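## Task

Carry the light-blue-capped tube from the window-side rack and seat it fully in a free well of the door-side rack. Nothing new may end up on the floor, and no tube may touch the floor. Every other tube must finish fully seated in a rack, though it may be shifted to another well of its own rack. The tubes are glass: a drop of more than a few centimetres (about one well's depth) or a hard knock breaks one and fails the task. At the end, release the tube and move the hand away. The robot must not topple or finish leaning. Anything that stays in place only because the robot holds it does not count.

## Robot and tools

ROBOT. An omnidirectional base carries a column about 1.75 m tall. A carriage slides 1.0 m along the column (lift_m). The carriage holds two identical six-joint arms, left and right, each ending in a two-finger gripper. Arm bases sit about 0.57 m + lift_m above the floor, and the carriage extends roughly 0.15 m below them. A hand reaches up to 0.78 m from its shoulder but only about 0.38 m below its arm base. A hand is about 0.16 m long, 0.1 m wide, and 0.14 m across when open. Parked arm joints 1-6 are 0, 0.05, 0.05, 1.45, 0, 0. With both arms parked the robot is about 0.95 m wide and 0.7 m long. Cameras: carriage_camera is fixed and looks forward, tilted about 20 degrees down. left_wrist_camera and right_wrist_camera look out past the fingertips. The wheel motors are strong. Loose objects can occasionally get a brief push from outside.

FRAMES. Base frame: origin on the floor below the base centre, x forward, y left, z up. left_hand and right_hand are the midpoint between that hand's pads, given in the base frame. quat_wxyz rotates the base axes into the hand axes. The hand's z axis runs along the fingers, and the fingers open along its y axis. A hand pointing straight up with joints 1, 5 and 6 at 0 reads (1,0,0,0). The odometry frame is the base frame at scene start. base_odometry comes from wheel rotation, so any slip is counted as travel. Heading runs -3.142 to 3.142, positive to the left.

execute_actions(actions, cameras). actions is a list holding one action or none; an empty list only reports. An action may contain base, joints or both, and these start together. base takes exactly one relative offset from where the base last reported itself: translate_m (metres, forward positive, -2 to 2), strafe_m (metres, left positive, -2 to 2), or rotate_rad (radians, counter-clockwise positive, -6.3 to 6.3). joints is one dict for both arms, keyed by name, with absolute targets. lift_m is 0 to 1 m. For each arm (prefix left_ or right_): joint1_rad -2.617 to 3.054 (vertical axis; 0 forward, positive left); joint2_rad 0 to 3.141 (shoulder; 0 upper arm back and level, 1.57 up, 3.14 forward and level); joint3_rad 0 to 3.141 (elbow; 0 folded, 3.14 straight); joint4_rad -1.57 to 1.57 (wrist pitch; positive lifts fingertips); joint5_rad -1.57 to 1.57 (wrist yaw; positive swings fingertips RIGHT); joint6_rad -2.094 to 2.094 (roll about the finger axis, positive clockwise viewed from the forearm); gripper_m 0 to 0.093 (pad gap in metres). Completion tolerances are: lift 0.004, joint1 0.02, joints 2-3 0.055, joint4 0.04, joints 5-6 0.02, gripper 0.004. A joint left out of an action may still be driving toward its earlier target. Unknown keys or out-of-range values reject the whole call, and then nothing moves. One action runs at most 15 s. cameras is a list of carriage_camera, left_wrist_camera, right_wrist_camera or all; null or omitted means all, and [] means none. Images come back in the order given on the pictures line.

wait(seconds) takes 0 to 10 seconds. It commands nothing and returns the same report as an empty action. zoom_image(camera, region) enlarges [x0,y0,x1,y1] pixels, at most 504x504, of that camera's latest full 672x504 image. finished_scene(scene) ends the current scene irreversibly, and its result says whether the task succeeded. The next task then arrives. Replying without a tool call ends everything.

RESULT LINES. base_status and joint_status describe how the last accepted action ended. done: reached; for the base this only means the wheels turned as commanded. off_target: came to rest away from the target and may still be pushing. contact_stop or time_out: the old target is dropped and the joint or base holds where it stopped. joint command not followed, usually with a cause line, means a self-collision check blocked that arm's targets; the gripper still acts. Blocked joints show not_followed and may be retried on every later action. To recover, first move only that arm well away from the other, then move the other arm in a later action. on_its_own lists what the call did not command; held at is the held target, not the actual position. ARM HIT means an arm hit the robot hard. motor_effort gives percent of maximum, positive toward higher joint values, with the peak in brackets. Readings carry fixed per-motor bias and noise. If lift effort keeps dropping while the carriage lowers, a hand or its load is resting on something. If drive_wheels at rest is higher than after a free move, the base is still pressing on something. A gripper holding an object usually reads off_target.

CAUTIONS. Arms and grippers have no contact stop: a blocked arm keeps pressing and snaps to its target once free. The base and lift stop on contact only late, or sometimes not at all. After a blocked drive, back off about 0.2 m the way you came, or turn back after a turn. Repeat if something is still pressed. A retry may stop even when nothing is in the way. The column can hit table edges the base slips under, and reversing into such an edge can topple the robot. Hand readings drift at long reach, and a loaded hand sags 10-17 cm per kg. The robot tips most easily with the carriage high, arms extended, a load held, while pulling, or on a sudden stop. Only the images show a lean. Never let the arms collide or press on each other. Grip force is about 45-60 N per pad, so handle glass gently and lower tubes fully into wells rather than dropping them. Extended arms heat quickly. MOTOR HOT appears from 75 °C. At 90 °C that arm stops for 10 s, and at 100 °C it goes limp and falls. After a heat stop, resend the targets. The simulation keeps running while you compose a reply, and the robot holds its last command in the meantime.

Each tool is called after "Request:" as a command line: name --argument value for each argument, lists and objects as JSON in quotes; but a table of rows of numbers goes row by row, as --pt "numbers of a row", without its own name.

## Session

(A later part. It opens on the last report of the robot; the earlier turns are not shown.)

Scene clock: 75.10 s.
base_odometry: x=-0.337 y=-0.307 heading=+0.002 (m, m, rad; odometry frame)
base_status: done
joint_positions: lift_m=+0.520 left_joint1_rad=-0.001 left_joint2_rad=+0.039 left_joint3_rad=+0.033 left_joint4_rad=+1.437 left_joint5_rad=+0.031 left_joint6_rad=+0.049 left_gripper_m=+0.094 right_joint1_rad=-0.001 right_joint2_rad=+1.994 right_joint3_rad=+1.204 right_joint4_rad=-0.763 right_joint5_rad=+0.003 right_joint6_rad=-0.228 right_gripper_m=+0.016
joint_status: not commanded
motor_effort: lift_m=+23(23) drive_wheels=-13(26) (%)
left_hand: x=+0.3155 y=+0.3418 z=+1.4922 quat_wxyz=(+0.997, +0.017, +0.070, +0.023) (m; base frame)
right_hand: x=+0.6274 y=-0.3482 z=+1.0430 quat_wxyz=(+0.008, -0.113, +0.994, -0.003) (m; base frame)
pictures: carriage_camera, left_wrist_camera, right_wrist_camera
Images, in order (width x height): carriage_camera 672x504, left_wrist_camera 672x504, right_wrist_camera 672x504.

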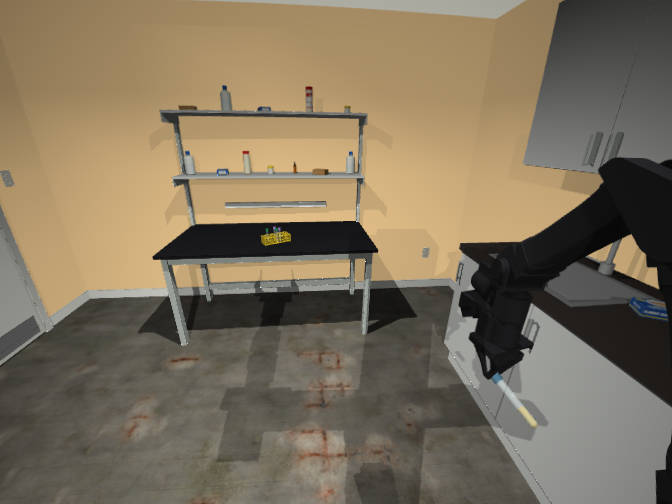

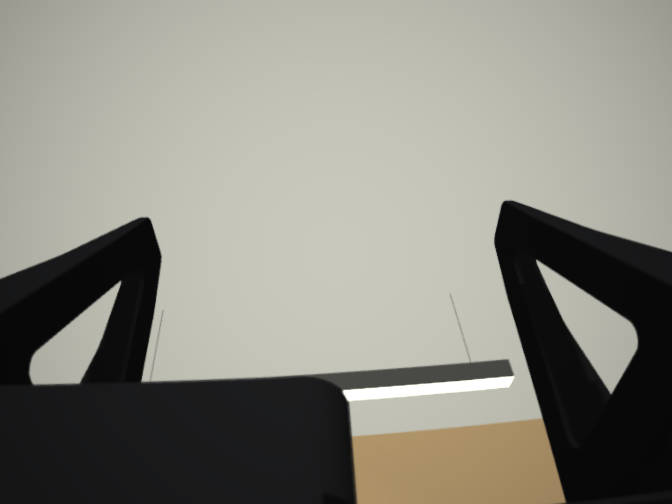

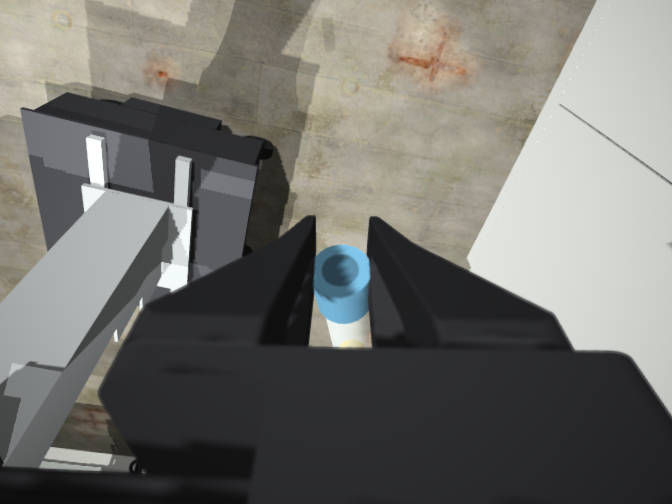

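Request:
execute_actions --actions '[{"joints":{"right_joint6_rad":0,"right_joint4_rad":-0.25},"base":{"strafe_m":0.7}}]'

Request:
zoom_image --camera "carriage_camera" --region '[400,250,672,504]'

Scene clock: 79.17 s.
base_odometry: x=-0.340 y=+0.393 heading=+0.003 (m, m, rad; odometry frame)
base_status: done
joint_positions: lift_m=+0.520 left_joint1_rad=-0.001 left_joint2_rad=+0.039 left_joint3_rad=+0.033 left_joint4_rad=+1.439 left_joint5_rad=+0.031 left_joint6_rad=+0.049 left_gripper_m=+0.094 right_joint1_rad=+0.000 right_joint2_rad=+1.994 right_joint3_rad=+1.204 right_joint4_rad=-0.248 right_joint5_rad=+0.003 right_joint6_rad=-0.009 right_gripper_m=+0.016
joint_status: all done
motor_effort: lift_m=+23(23) drive_wheels=-14(27) (%)
left_hand: x=+0.3148 y=+0.3418 z=+1.4923 quat_wxyz=(+0.997, +0.017, +0.068, +0.023) (m; base frame)
right_hand: x=+0.7480 y=-0.3475 z=+1.0770 quat_wxyz=(+0.263, -0.004, +0.965, -0.002) (m; base frame)
pictures: carriage_camera, left_wrist_camera, right_wrist_camera
Images, in order (width x height): carriage_camera 672x504, left_wrist_camera 672x504, right_wrist_camera 672x504.

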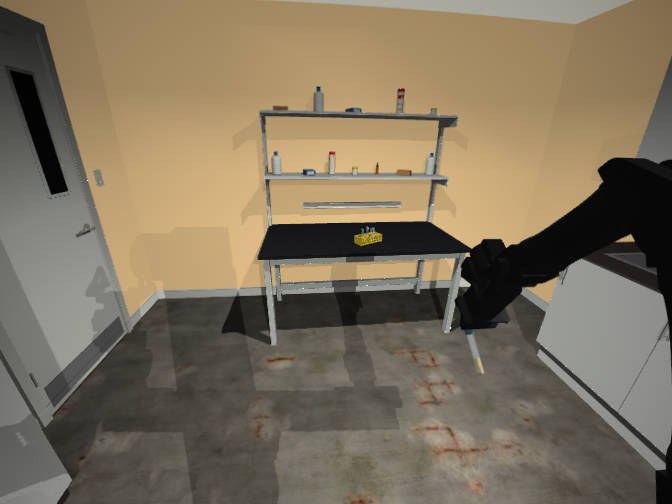

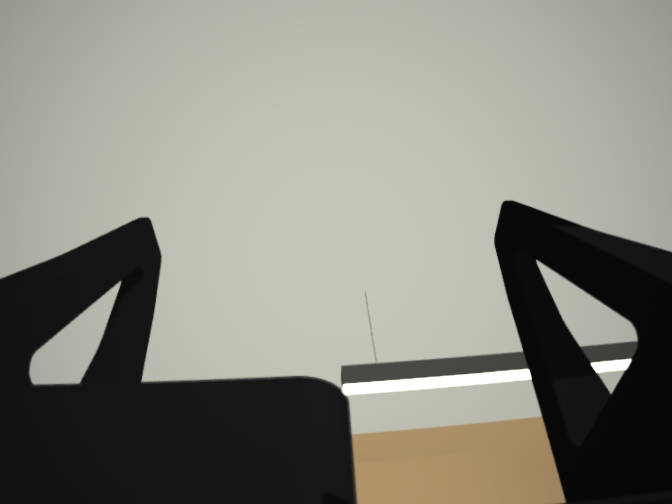

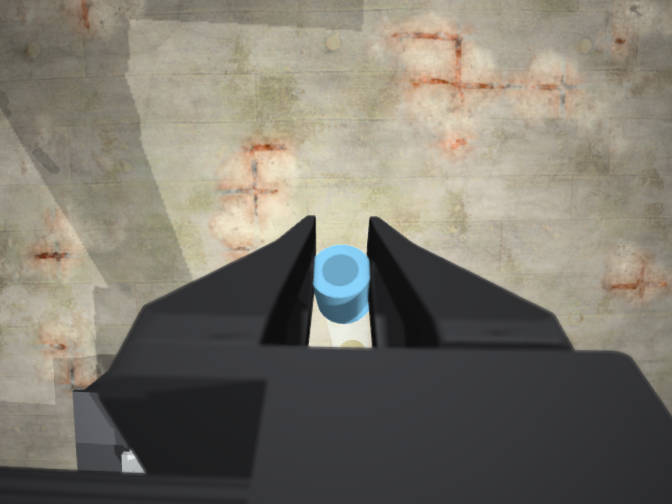

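Region (400, 250, 672, 504) of carriage_camera's 672x504 image, scaled by 1.853, with more detail than that image has; it fills the top 471 rows of this view, and the rest is white.

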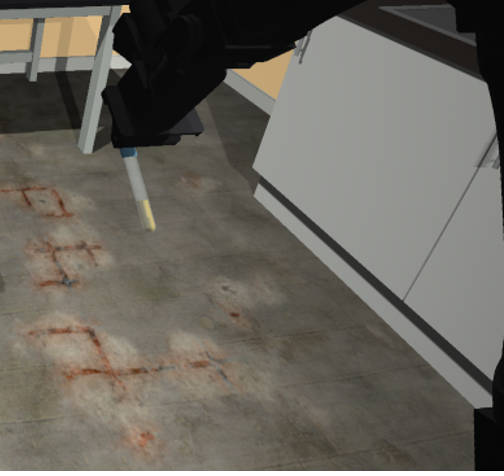

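Request:
execute_actions --actions '[{"joints":{"right_joint4_rad":0.75},"base":{"translate_m":0.5}}]'

Request:
zoom_image --camera "carriage_camera" --region '[300,150,600,400]'

Scene clock: 83.13 s.
base_odometry: x=+0.160 y=+0.395 heading=+0.005 (m, m, rad; odometry frame)
base_status: done
joint_positions: lift_m=+0.520 left_joint1_rad=-0.001 left_joint2_rad=+0.039 left_joint3_rad=+0.033 left_joint4_rad=+1.440 left_joint5_rad=+0.031 left_joint6_rad=+0.049 left_gripper_m=+0.094 right_joint1_rad=+0.001 right_joint2_rad=+1.994 right_joint3_rad=+1.204 right_joint4_rad=+0.752 right_joint5_rad=+0.002 right_joint6_rad=-0.009 right_gripper_m=+0.016
joint_status: all done
motor_effort: lift_m=+23(23) drive_wheels=-10(19) (%)
left_hand: x=+0.3145 y=+0.3418 z=+1.4923 quat_wxyz=(+0.997, +0.017, +0.068, +0.023) (m; base frame)
right_hand: x=+0.8688 y=-0.3469 z=+1.2793 quat_wxyz=(+0.693, -0.003, +0.721, -0.003) (m; base frame)
pictures: carriage_camera, left_wrist_camera, right_wrist_camera
Images, in order (width x height): carriage_camera 672x504, left_wrist_camera 672x504, right_wrist_camera 672x504.

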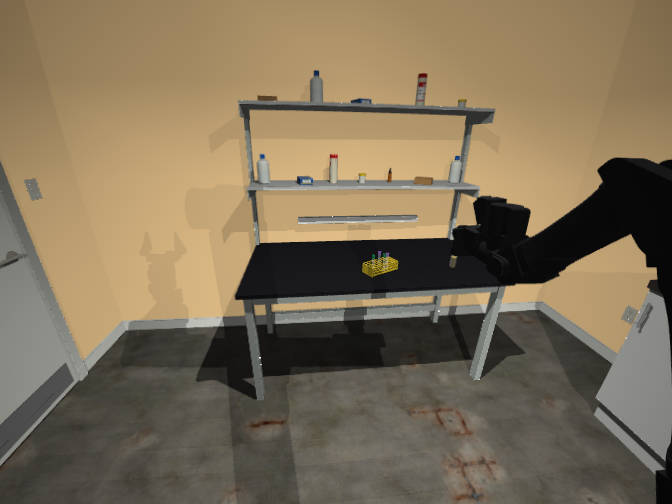

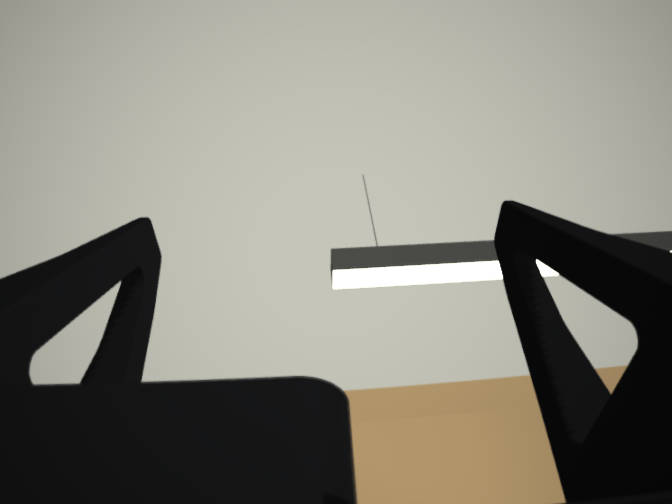

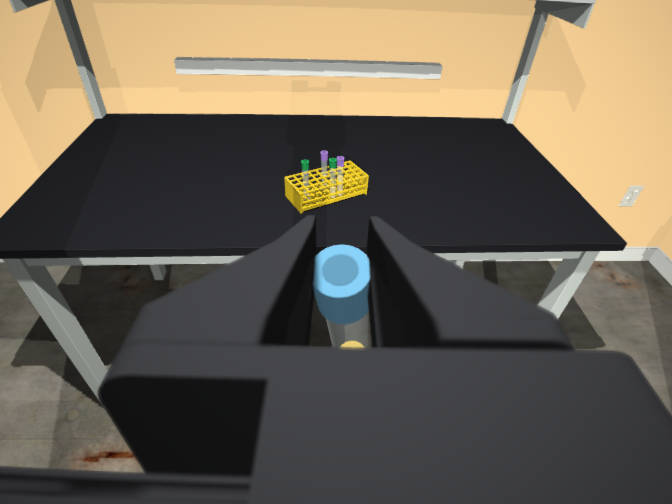

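Region (300, 150, 600, 400) of carriage_camera's 672x504 image, scaled by 1.680, with more detail than that image has.

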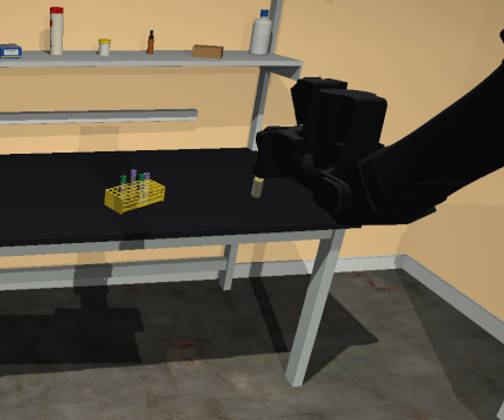

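Request:
execute_actions --actions '[{"joints":{"lift_m":0.28},"base":{"strafe_m":0.05}}]' --cameras '[]'

Request:
execute_actions --actions '[{"base":{"translate_m":0.7}}]' --cameras '["carriage_camera","right_wrist_camera"]'

Scene clock: 85.27 s.
base_odometry: x=+0.160 y=+0.445 heading=+0.004 (m, m, rad; odometry frame)
base_status: done
joint_positions: lift_m=+0.280 left_joint1_rad=-0.001 left_joint2_rad=+0.039 left_joint3_rad=+0.033 left_joint4_rad=+1.441 left_joint5_rad=+0.031 left_joint6_rad=+0.049 left_gripper_m=+0.094 right_joint1_rad=+0.001 right_joint2_rad=+1.998 right_joint3_rad=+1.204 right_joint4_rad=+0.747 right_joint5_rad=+0.002 right_joint6_rad=-0.009 right_gripper_m=+0.016
joint_status: all done
motor_effort: lift_m=+21(22) drive_wheels=+3(16) (%)
left_hand: x=+0.3142 y=+0.3417 z=+1.2528 quat_wxyz=(+0.997, +0.017, +0.067, +0.023) (m; base frame)
right_hand: x=+0.8691 y=-0.3471 z=+1.0363 quat_wxyz=(+0.690, -0.003, +0.723, -0.004) (m; base frame)
pictures: none
No camera images: the call's "cameras" was empty. Leave "cameras" out to get every camera's image.

Scene clock: 89.00 s.
base_odometry: x=+0.860 y=+0.450 heading=+0.005 (m, m, rad; odometry frame)
base_status: done
joint_positions: lift_m=+0.280 left_joint1_rad=-0.001 left_joint2_rad=+0.039 left_joint3_rad=+0.033 left_joint4_rad=+1.440 left_joint5_rad=+0.031 left_joint6_rad=+0.049 left_gripper_m=+0.094 right_joint1_rad=+0.001 right_joint2_rad=+1.998 right_joint3_rad=+1.204 right_joint4_rad=+0.752 right_joint5_rad=+0.002 right_joint6_rad=-0.009 right_gripper_m=+0.016
joint_status: not commanded
motor_effort: lift_m=+21(21) drive_wheels=-9(19) (%)
left_hand: x=+0.3144 y=+0.3417 z=+1.2527 quat_wxyz=(+0.997, +0.017, +0.067, +0.023) (m; base frame)
right_hand: x=+0.8692 y=-0.3471 z=+1.0374 quat_wxyz=(+0.692, -0.003, +0.722, -0.004) (m; base frame)
pictures: carriage_camera, right_wrist_camera
Images, in order (width x height): carriage_camera 672x504, right_wrist_camera 672x504.

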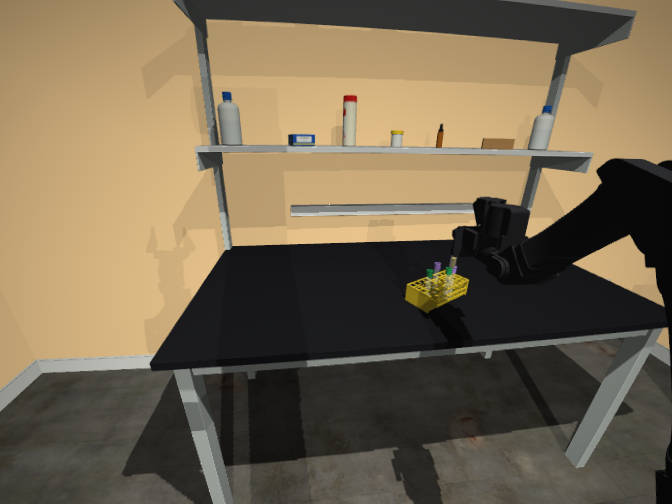

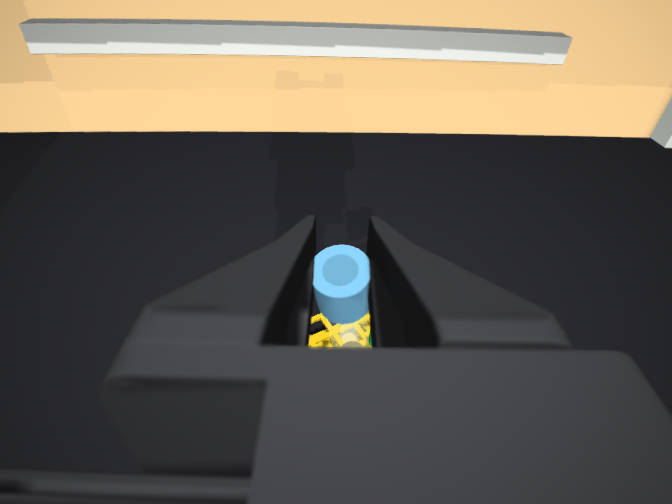

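Request:
zoom_image --camera "carriage_camera" --region '[390,220,510,320]'

Region (390, 220, 510, 320) of carriage_camera's 672x504 image, scaled by 4.200, with more detail than that image has.

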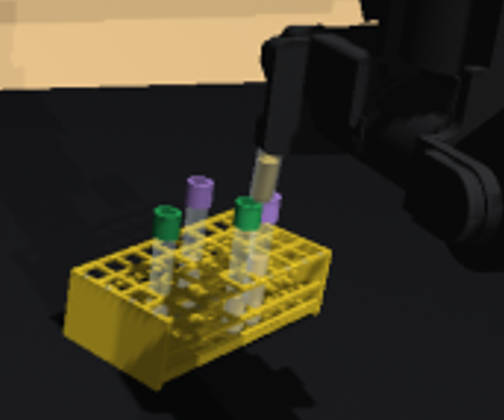

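Request:
execute_actions --actions '[{"base":{"strafe_m":-0.06}}]' --cameras '[]'

Request:
execute_actions --actions '[{"base":{"translate_m":0.04},"joints":{"lift_m":0.21}}]' --cameras '["carriage_camera","right_wrist_camera"]'

Request:
zoom_image --camera "carriage_camera" --region '[380,210,500,310]'

Scene clock: 90.77 s.
base_odometry: x=+0.861 y=+0.390 heading=+0.006 (m, m, rad; odometry frame)
base_status: done
joint_positions: lift_m=+0.280 left_joint1_rad=-0.001 left_joint2_rad=+0.039 left_joint3_rad=+0.033 left_joint4_rad=+1.440 left_joint5_rad=+0.031 left_joint6_rad=+0.049 left_gripper_m=+0.094 right_joint1_rad=+0.000 right_joint2_rad=+1.998 right_joint3_rad=+1.204 right_joint4_rad=+0.751 right_joint5_rad=+0.001 right_joint6_rad=-0.009 right_gripper_m=+0.016
joint_status: not commanded
motor_effort: lift_m=+21(21) drive_wheels=+3(15) (%)
left_hand: x=+0.3143 y=+0.3417 z=+1.2528 quat_wxyz=(+0.997, +0.017, +0.067, +0.023) (m; base frame)
right_hand: x=+0.8692 y=-0.3474 z=+1.0372 quat_wxyz=(+0.692, -0.003, +0.722, -0.004) (m; base frame)
pictures: none
No camera images: the call's "cameras" was empty. Leave "cameras" out to get every camera's image.

Scene clock: 91.93 s.
base_odometry: x=+0.901 y=+0.390 heading=+0.005 (m, m, rad; odometry frame)
base_status: done
joint_positions: lift_m=+0.210 left_joint1_rad=-0.001 left_joint2_rad=+0.039 left_joint3_rad=+0.033 left_joint4_rad=+1.440 left_joint5_rad=+0.032 left_joint6_rad=+0.049 left_gripper_m=+0.094 right_joint1_rad=+0.000 right_joint2_rad=+2.000 right_joint3_rad=+1.204 right_joint4_rad=+0.750 right_joint5_rad=+0.001 right_joint6_rad=-0.009 right_gripper_m=+0.016
joint_status: all done
motor_effort: lift_m=+22(22) drive_wheels=-10(16) (%)
left_hand: x=+0.3145 y=+0.3417 z=+1.1826 quat_wxyz=(+0.997, +0.017, +0.068, +0.023) (m; base frame)
right_hand: x=+0.8693 y=-0.3474 z=+0.9658 quat_wxyz=(+0.691, -0.003, +0.723, -0.004) (m; base frame)
pictures: carriage_camera, right_wrist_camera
Images, in order (width x height): carriage_camera 672x504, right_wrist_camera 672x504.

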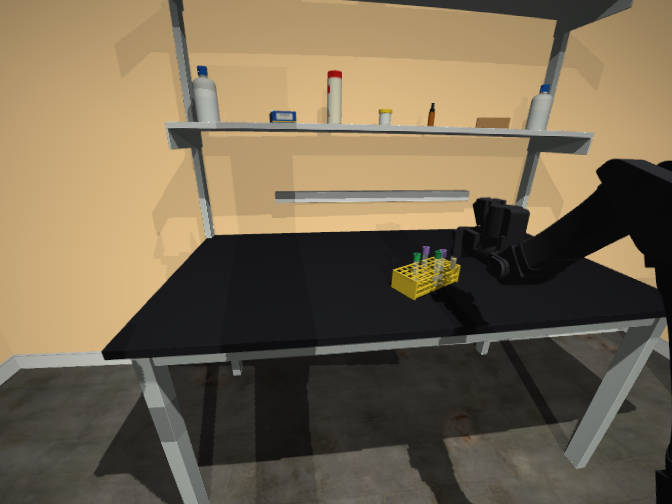

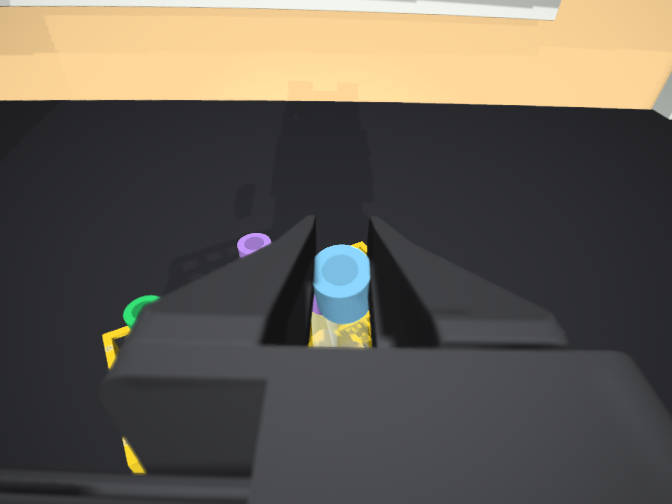

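Region (380, 210, 500, 310) of carriage_camera's 672x504 image, scaled by 4.200, with more detail than that image has.

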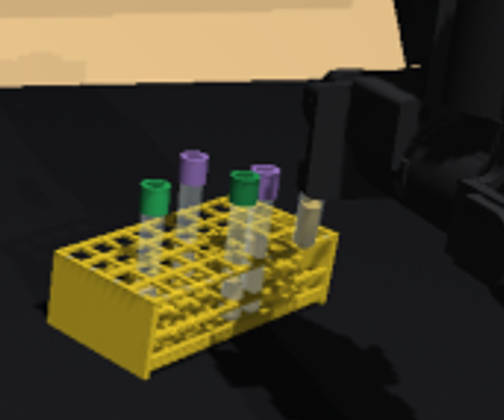

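Request:
execute_actions --actions '[{"joints":{"lift_m":0.185}}]' --cameras '["carriage_camera","right_wrist_camera"]'

Request:
zoom_image --camera "carriage_camera" --region '[420,220,490,280]'

Request:
zoom_image --camera "right_wrist_camera" --region '[280,220,420,350]'

Scene clock: 92.80 s.
base_odometry: x=+0.901 y=+0.390 heading=+0.005 (m, m, rad; odometry frame)
base_status: not commanded
joint_positions: lift_m=+0.185 left_joint1_rad=-0.001 left_joint2_rad=+0.039 left_joint3_rad=+0.033 left_joint4_rad=+1.440 left_joint5_rad=+0.032 left_joint6_rad=+0.049 left_gripper_m=+0.094 right_joint1_rad=+0.000 right_joint2_rad=+2.000 right_joint3_rad=+1.204 right_joint4_rad=+0.749 right_joint5_rad=+0.001 right_joint6_rad=-0.009 right_gripper_m=+0.016
joint_status: all done
motor_effort: lift_m=+21(22) drive_wheels=-10(10) (%)
left_hand: x=+0.3144 y=+0.3417 z=+1.1577 quat_wxyz=(+0.997, +0.017, +0.067, +0.023) (m; base frame)
right_hand: x=+0.8694 y=-0.3474 z=+0.9403 quat_wxyz=(+0.690, -0.003, +0.724, -0.004) (m; base frame)
pictures: carriage_camera, right_wrist_camera
Images, in order (width x height): carriage_camera 672x504, right_wrist_camera 672x504.

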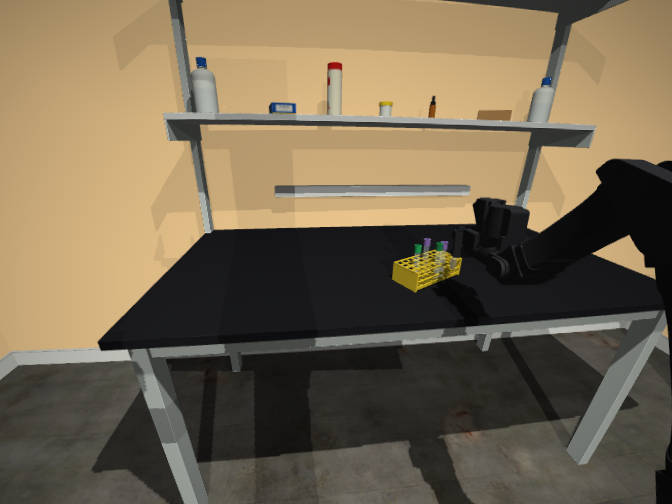

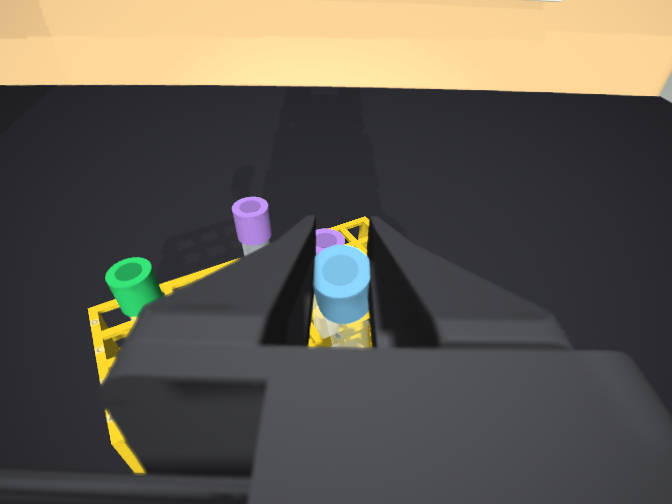

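Region (420, 220, 490, 280) of carriage_camera's 672x504 image, scaled by 7.200, with more detail than that image has; it fills the top 432 rows of this view, and the rest is white.

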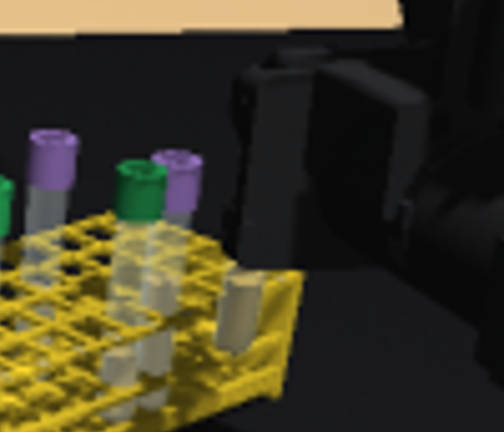

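Region (280, 220, 420, 350) of right_wrist_camera's 672x504 image, scaled by 3.600, with more detail than that image has; it fills the top 468 rows of this view, and the rest is white.

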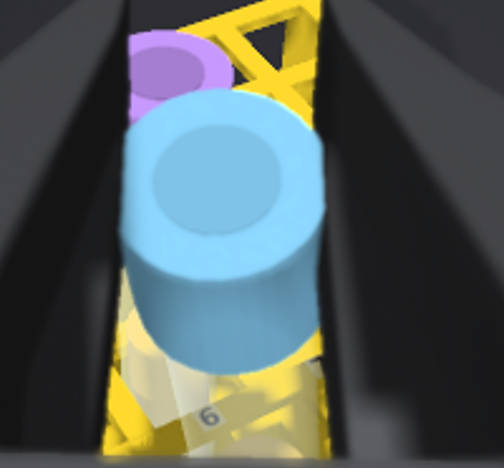

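Request:
execute_actions --actions '[{"joints":{"lift_m":0.215}}]' --cameras '[]'

Request:
execute_actions --actions '[{"base":{"translate_m":0.025}}]' --cameras '["carriage_camera"]'

Request:
zoom_image --camera "carriage_camera" --region '[410,225,490,295]'

Scene clock: 93.73 s.
base_odometry: x=+0.901 y=+0.390 heading=+0.005 (m, m, rad; odometry frame)
base_status: not commanded
joint_positions: lift_m=+0.215 left_joint1_rad=-0.001 left_joint2_rad=+0.039 left_joint3_rad=+0.033 left_joint4_rad=+1.440 left_joint5_rad=+0.032 left_joint6_rad=+0.049 left_gripper_m=+0.094 right_joint1_rad=+0.000 right_joint2_rad=+1.992 right_joint3_rad=+1.204 right_joint4_rad=+0.757 right_joint5_rad=+0.001 right_joint6_rad=-0.009 right_gripper_m=+0.016
joint_status: all done
motor_effort: lift_m=+23(28) drive_wheels=-9(10) (%)
left_hand: x=+0.3144 y=+0.3417 z=+1.1875 quat_wxyz=(+0.997, +0.017, +0.067, +0.023) (m; base frame)
right_hand: x=+0.8686 y=-0.3474 z=+0.9767 quat_wxyz=(+0.696, -0.003, +0.718, -0.004) (m; base frame)
pictures: none
No camera images: the call's "cameras" was empty. Leave "cameras" out to get every camera's image.

Scene clock: 94.80 s.
base_odometry: x=+0.926 y=+0.389 heading=+0.004 (m, m, rad; odometry frame)
base_status: done
joint_positions: lift_m=+0.215 left_joint1_rad=-0.001 left_joint2_rad=+0.039 left_joint3_rad=+0.033 left_joint4_rad=+1.440 left_joint5_rad=+0.032 left_joint6_rad=+0.049 left_gripper_m=+0.094 right_joint1_rad=+0.000 right_joint2_rad=+1.992 right_joint3_rad=+1.204 right_joint4_rad=+0.753 right_joint5_rad=+0.001 right_joint6_rad=-0.009 right_gripper_m=+0.016
joint_status: not commanded
motor_effort: lift_m=+23(23) drive_wheels=-9(18) (%)
left_hand: x=+0.3143 y=+0.3417 z=+1.1876 quat_wxyz=(+0.997, +0.017, +0.067, +0.023) (m; base frame)
right_hand: x=+0.8686 y=-0.3474 z=+0.9757 quat_wxyz=(+0.694, -0.003, +0.720, -0.004) (m; base frame)
pictures: carriage_camera
Images, in order (width x height): carriage_camera 672x504.

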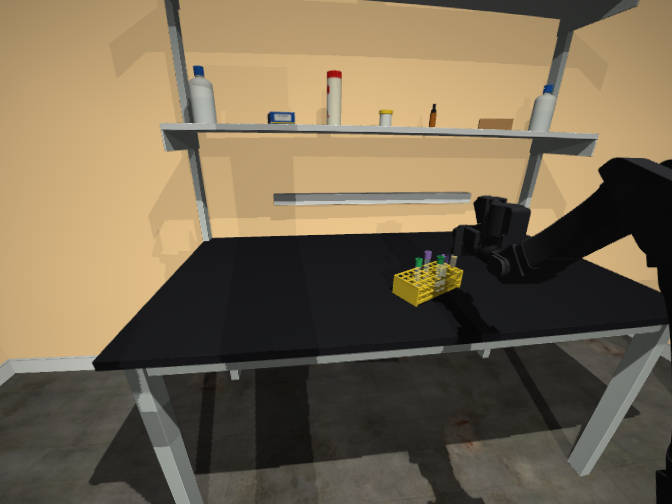

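Region (410, 225, 490, 295) of carriage_camera's 672x504 image, scaled by 6.300, with more detail than that image has; it fills the top 441 rows of this view, and the rest is white.

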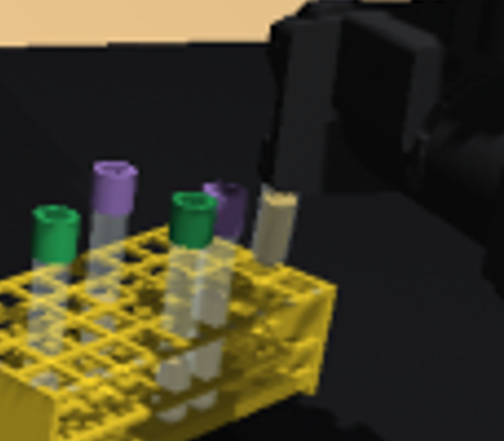

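Request:
execute_actions --actions '[{"joints":{"lift_m":0.185,"right_joint4_rad":0.70}}]' --cameras '["carriage_camera","right_wrist_camera"]'

Request:
zoom_image --camera "carriage_camera" --region '[410,215,490,285]'

Scene clock: 96.83 s.
base_odometry: x=+0.926 y=+0.389 heading=+0.004 (m, m, rad; odometry frame)
base_status: not commanded
joint_positions: lift_m=+0.185 left_joint1_rad=-0.001 left_joint2_rad=+0.039 left_joint3_rad=+0.033 left_joint4_rad=+1.440 left_joint5_rad=+0.032 left_joint6_rad=+0.049 left_gripper_m=+0.094 right_joint1_rad=+0.000 right_joint2_rad=+2.000 right_joint3_rad=+1.204 right_joint4_rad=+0.699 right_joint5_rad=+0.001 right_joint6_rad=-0.009 right_gripper_m=+0.016
joint_status: all done
motor_effort: lift_m=+21(22) drive_wheels=-9(9) (%)
left_hand: x=+0.3143 y=+0.3417 z=+1.1577 quat_wxyz=(+0.997, +0.017, +0.067, +0.023) (m; base frame)
right_hand: x=+0.8685 y=-0.3474 z=+0.9282 quat_wxyz=(+0.672, -0.003, +0.741, -0.003) (m; base frame)
pictures: carriage_camera, right_wrist_camera
Images, in order (width x height): carriage_camera 672x504, right_wrist_camera 672x504.

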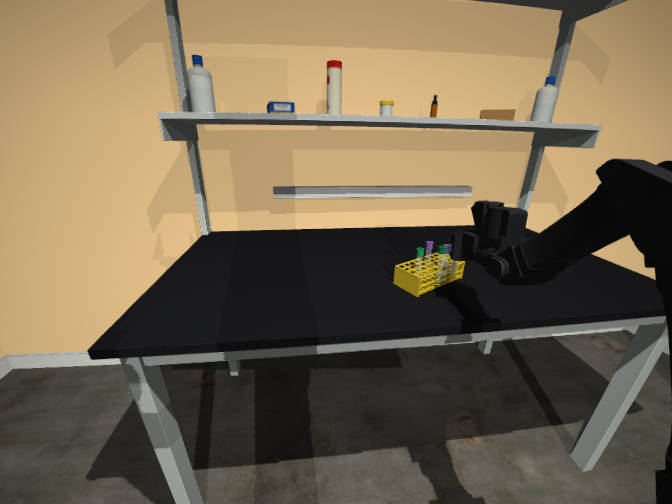

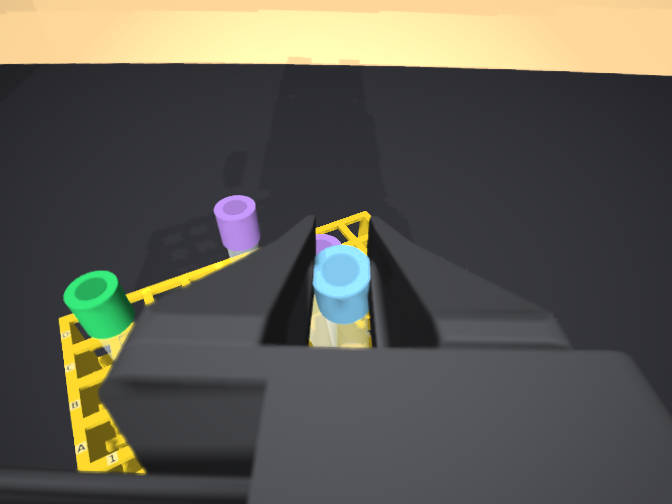

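Region (410, 215, 490, 285) of carriage_camera's 672x504 image, scaled by 6.300, with more detail than that image has; it fills the top 441 rows of this view, and the rest is white.

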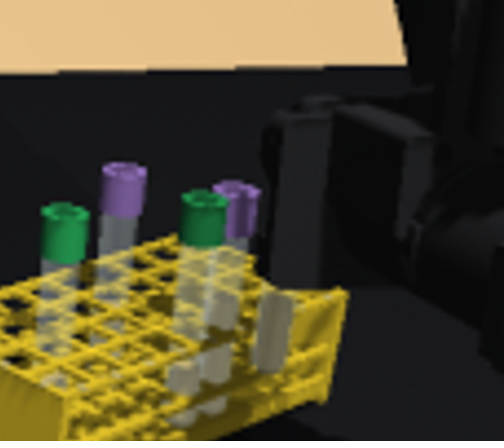

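Request:
execute_actions --actions '[{"joints":{"lift_m":0.155}}]' --cameras '["carriage_camera","right_wrist_camera"]'

Request:
zoom_image --camera "carriage_camera" --region '[410,205,490,275]'

Scene clock: 97.60 s.
base_odometry: x=+0.926 y=+0.389 heading=+0.004 (m, m, rad; odometry frame)
base_status: not commanded
joint_positions: lift_m=+0.155 left_joint1_rad=-0.001 left_joint2_rad=+0.039 left_joint3_rad=+0.033 left_joint4_rad=+1.440 left_joint5_rad=+0.032 left_joint6_rad=+0.049 left_gripper_m=+0.094 right_joint1_rad=+0.000 right_joint2_rad=+2.000 right_joint3_rad=+1.204 right_joint4_rad=+0.699 right_joint5_rad=+0.001 right_joint6_rad=-0.009 right_gripper_m=+0.016
joint_status: all done
motor_effort: lift_m=+21(22) drive_wheels=-9(9) (%)
left_hand: x=+0.3143 y=+0.3417 z=+1.1277 quat_wxyz=(+0.997, +0.017, +0.067, +0.023) (m; base frame)
right_hand: x=+0.8685 y=-0.3474 z=+0.8981 quat_wxyz=(+0.672, -0.003, +0.741, -0.003) (m; base frame)
pictures: carriage_camera, right_wrist_camera
Images, in order (width x height): carriage_camera 672x504, right_wrist_camera 672x504.

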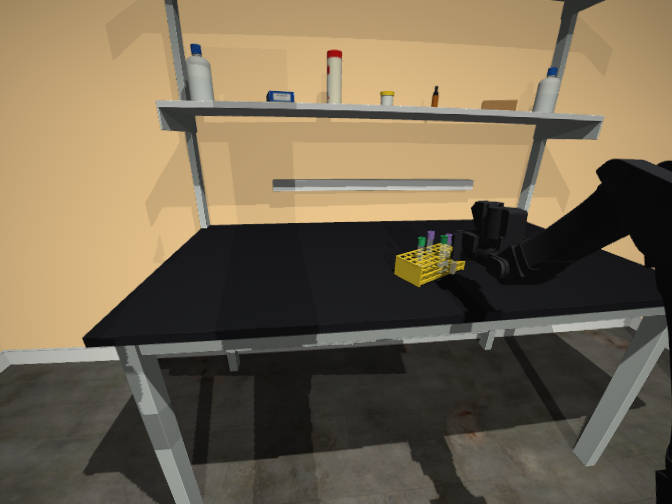

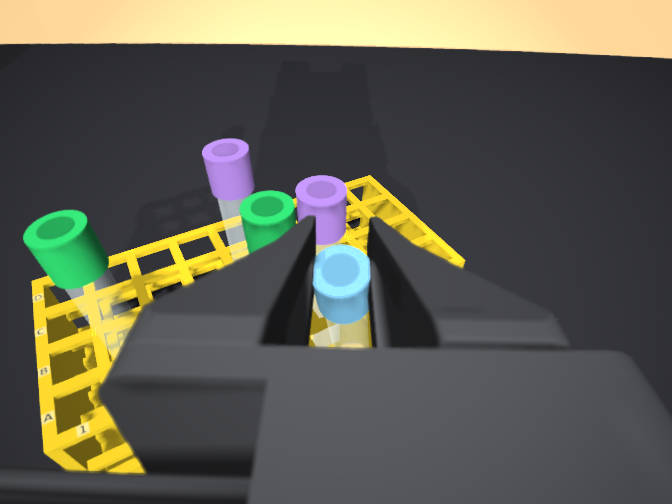

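Region (410, 205, 490, 275) of carriage_camera's 672x504 image, scaled by 6.300, with more detail than that image has; it fills the top 441 rows of this view, and the rest is white.

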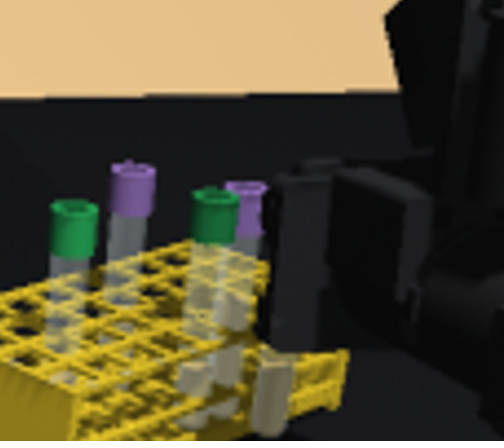

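Request:
execute_actions --actions '[{"joints":{"lift_m":0.145}}]' --cameras '[]'

Request:
execute_actions --actions '[{"joints":{"right_gripper_m":0.03}}]' --cameras '["right_wrist_camera"]'

Request:
execute_actions --actions '[{"joints":{"lift_m":0.22}}]' --cameras '[]'

Request:
execute_actions --actions '[{"base":{"translate_m":-0.15}}]'

Request:
zoom_image --camera "carriage_camera" --region '[360,200,500,320]'

Scene clock: 98.37 s.
base_odometry: x=+0.926 y=+0.389 heading=+0.004 (m, m, rad; odometry frame)
base_status: not commanded
joint_positions: lift_m=+0.145 left_joint1_rad=-0.001 left_joint2_rad=+0.039 left_joint3_rad=+0.033 left_joint4_rad=+1.440 left_joint5_rad=+0.032 left_joint6_rad=+0.049 left_gripper_m=+0.094 right_joint1_rad=+0.000 right_joint2_rad=+1.998 right_joint3_rad=+1.204 right_joint4_rad=+0.705 right_joint5_rad=+0.001 right_joint6_rad=-0.009 right_gripper_m=+0.016
joint_status: all done
motor_effort: lift_m=+22(22) drive_wheels=+7(9) (%)
left_hand: x=+0.3144 y=+0.3417 z=+1.1177 quat_wxyz=(+0.997, +0.017, +0.067, +0.023) (m; base frame)
right_hand: x=+0.8684 y=-0.3474 z=+0.8911 quat_wxyz=(+0.675, -0.003, +0.738, -0.003) (m; base frame)
pictures: none
No camera images: the call's "cameras" was empty. Leave "cameras" out to get every camera's image.

Scene clock: 98.87 s.
base_odometry: x=+0.926 y=+0.389 heading=+0.004 (m, m, rad; odometry frame)
base_status: not commanded
joint_positions: lift_m=+0.145 left_joint1_rad=-0.001 left_joint2_rad=+0.039 left_joint3_rad=+0.033 left_joint4_rad=+1.440 left_joint5_rad=+0.032 left_joint6_rad=+0.049 left_gripper_m=+0.094 right_joint1_rad=+0.000 right_joint2_rad=+1.998 right_joint3_rad=+1.204 right_joint4_rad=+0.706 right_joint5_rad=+0.001 right_joint6_rad=-0.009 right_gripper_m=+0.030
joint_status: all done
motor_effort: lift_m=+21(21) drive_wheels=+7(7) (%)
left_hand: x=+0.3144 y=+0.3417 z=+1.1177 quat_wxyz=(+0.997, +0.017, +0.067, +0.023) (m; base frame)
right_hand: x=+0.8684 y=-0.3474 z=+0.8912 quat_wxyz=(+0.675, -0.003, +0.738, -0.003) (m; base frame)
pictures: right_wrist_camera
Images, in order (width x height): right_wrist_camera 672x504.

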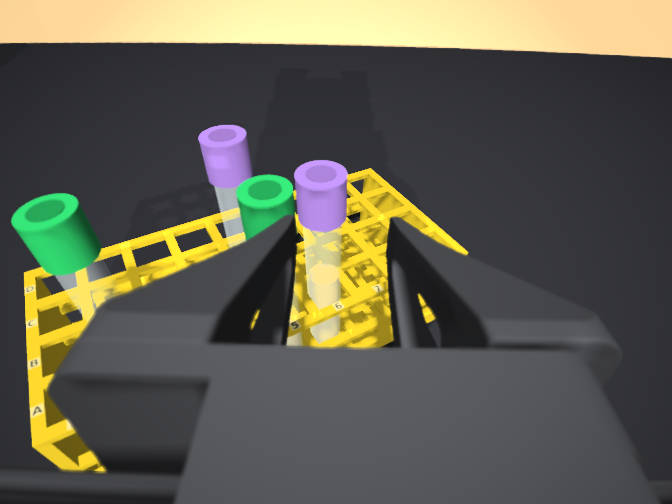

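Scene clock: 99.70 s.
base_odometry: x=+0.926 y=+0.389 heading=+0.004 (m, m, rad; odometry frame)
base_status: not commanded
joint_positions: lift_m=+0.220 left_joint1_rad=-0.001 left_joint2_rad=+0.039 left_joint3_rad=+0.033 left_joint4_rad=+1.440 left_joint5_rad=+0.032 left_joint6_rad=+0.049 left_gripper_m=+0.094 right_joint1_rad=+0.000 right_joint2_rad=+1.992 right_joint3_rad=+1.204 right_joint4_rad=+0.712 right_joint5_rad=+0.001 right_joint6_rad=-0.009 right_gripper_m=+0.030
joint_status: all done
motor_effort: lift_m=+23(27) drive_wheels=+7(9) (%)
left_hand: x=+0.3144 y=+0.3417 z=+1.1926 quat_wxyz=(+0.997, +0.017, +0.067, +0.023) (m; base frame)
right_hand: x=+0.8680 y=-0.3474 z=+0.9708 quat_wxyz=(+0.679, -0.003, +0.734, -0.003) (m; base frame)
pictures: none
No camera images: the call's "cameras" was empty. Leave "cameras" out to get every camera's image.

Scene clock: 101.63 s.
base_odometry: x=+0.776 y=+0.388 heading=+0.003 (m, m, rad; odometry frame)
base_status: done
joint_positions: lift_m=+0.220 left_joint1_rad=-0.001 left_joint2_rad=+0.039 left_joint3_rad=+0.033 left_joint4_rad=+1.439 left_joint5_rad=+0.032 left_joint6_rad=+0.049 left_gripper_m=+0.094 right_joint1_rad=+0.000 right_joint2_rad=+1.992 right_joint3_rad=+1.204 right_joint4_rad=+0.709 right_joint5_rad=+0.001 right_joint6_rad=-0.009 right_gripper_m=+0.030
joint_status: not commanded
motor_effort: lift_m=+23(23) drive_wheels=-3(18) (%)
left_hand: x=+0.3147 y=+0.3417 z=+1.1925 quat_wxyz=(+0.997, +0.017, +0.068, +0.023) (m; base frame)
right_hand: x=+0.8680 y=-0.3472 z=+0.9701 quat_wxyz=(+0.678, -0.003, +0.735, -0.003) (m; base frame)
pictures: carriage_camera, left_wrist_camera, right_wrist_camera
Images, in order (width x height): carriage_camera 672x504, left_wrist_camera 672x504, right_wrist_camera 672x504.

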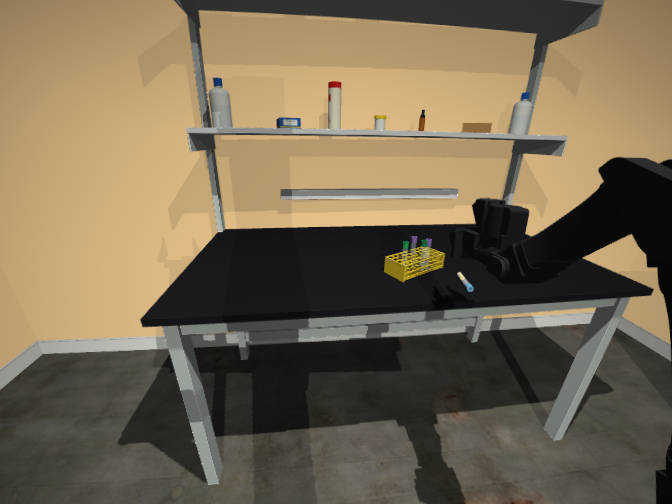

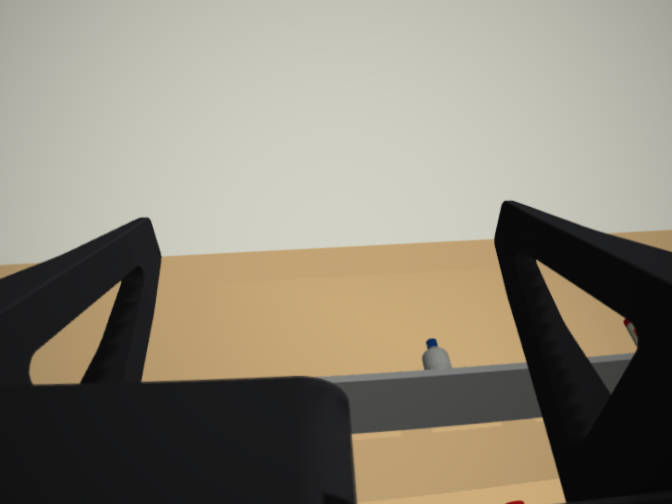

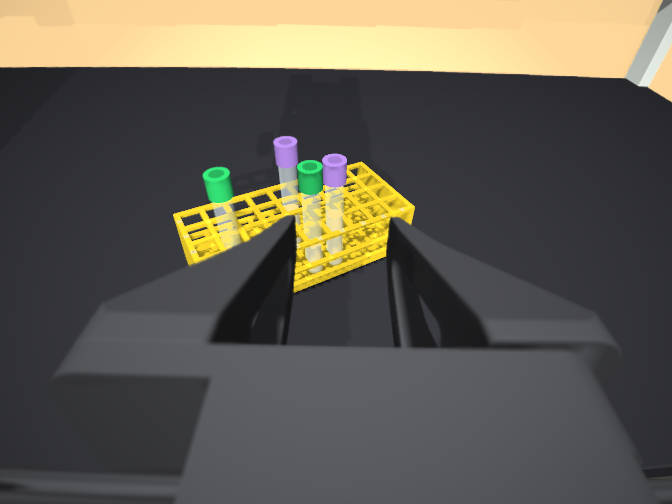

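Region (360, 200, 500, 320) of carriage_camera's 672x504 image, scaled by 3.600, with more detail than that image has; it fills the top 432 rows of this view, and the rest is white.

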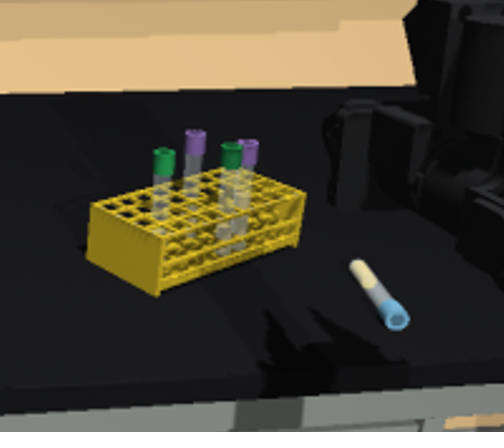

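Request:
execute_actions --actions '[{"base":{"translate_m":-0.25},"joints":{"lift_m":0.36}}]' --cameras '[]'

Request:
execute_actions --actions '[{"base":{"strafe_m":-0.07},"joints":{"right_joint4_rad":-0.77,"right_gripper_m":0.04}}]'

Scene clock: 104.77 s.
base_odometry: x=+0.526 y=+0.387 heading=+0.003 (m, m, rad; odometry frame)
base_status: done
joint_positions: lift_m=+0.360 left_joint1_rad=-0.001 left_joint2_rad=+0.039 left_joint3_rad=+0.033 left_joint4_rad=+1.440 left_joint5_rad=+0.032 left_joint6_rad=+0.049 left_gripper_m=+0.094 right_joint1_rad=-0.001 right_joint2_rad=+1.994 right_joint3_rad=+1.204 right_joint4_rad=+0.708 right_joint5_rad=+0.001 right_joint6_rad=-0.009 right_gripper_m=+0.030
joint_status: all done
motor_effort: lift_m=+23(28) drive_wheels=-3(14) (%)
left_hand: x=+0.3143 y=+0.3417 z=+1.3326 quat_wxyz=(+0.997, +0.017, +0.067, +0.023) (m; base frame)
right_hand: x=+0.8681 y=-0.3477 z=+1.1091 quat_wxyz=(+0.678, -0.003, +0.735, -0.004) (m; base frame)
pictures: none
No camera images: the call's "cameras" was empty. Leave "cameras" out to get every camera's image.

Scene clock: 106.43 s.
base_odometry: x=+0.526 y=+0.317 heading=+0.003 (m, m, rad; odometry frame)
base_status: done
joint_positions: lift_m=+0.360 left_joint1_rad=-0.001 left_joint2_rad=+0.039 left_joint3_rad=+0.033 left_joint4_rad=+1.440 left_joint5_rad=+0.032 left_joint6_rad=+0.049 left_gripper_m=+0.094 right_joint1_rad=-0.001 right_joint2_rad=+1.994 right_joint3_rad=+1.204 right_joint4_rad=-0.766 right_joint5_rad=+0.001 right_joint6_rad=-0.009 right_gripper_m=+0.040
joint_status: all done
motor_effort: lift_m=+23(23) drive_wheels=+2(13) (%)
left_hand: x=+0.3143 y=+0.3417 z=+1.3326 quat_wxyz=(+0.997, +0.017, +0.067, +0.023) (m; base frame)
right_hand: x=+0.6266 y=-0.3478 z=+0.8832 quat_wxyz=(+0.007, -0.004, +1.000, -0.001) (m; base frame)
pictures: carriage_camera, left_wrist_camera, right_wrist_camera
Images, in order (width x height): carriage_camera 672x504, left_wrist_camera 672x504, right_wrist_camera 672x504.

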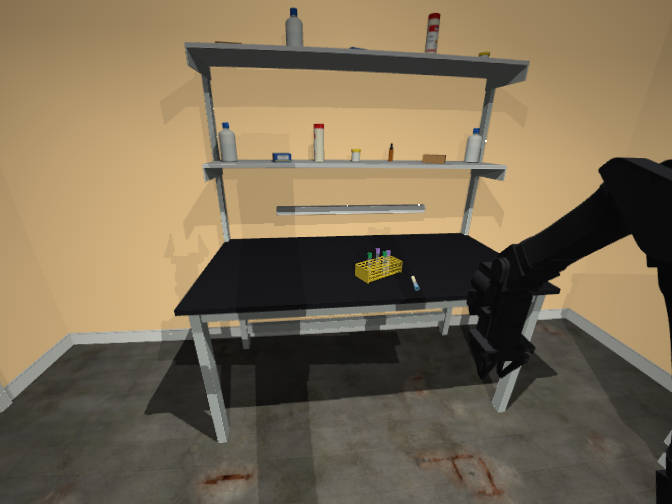

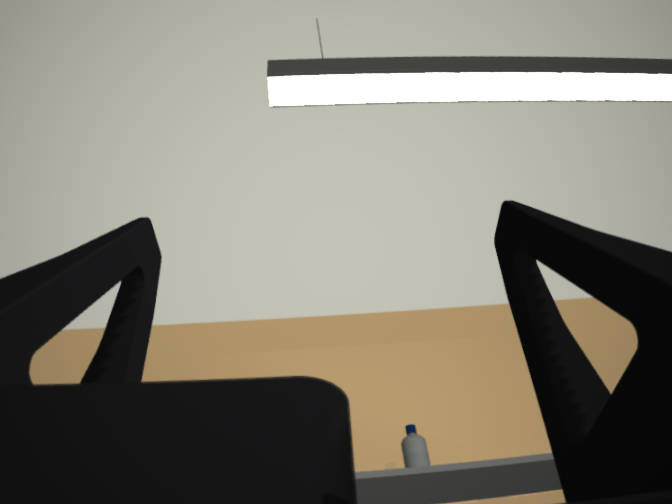

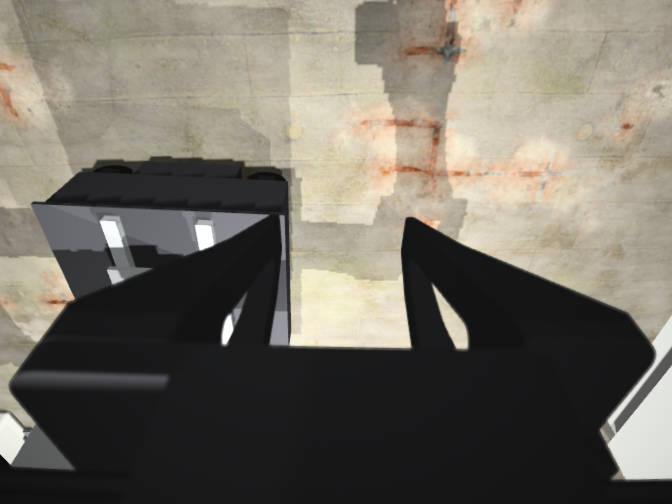

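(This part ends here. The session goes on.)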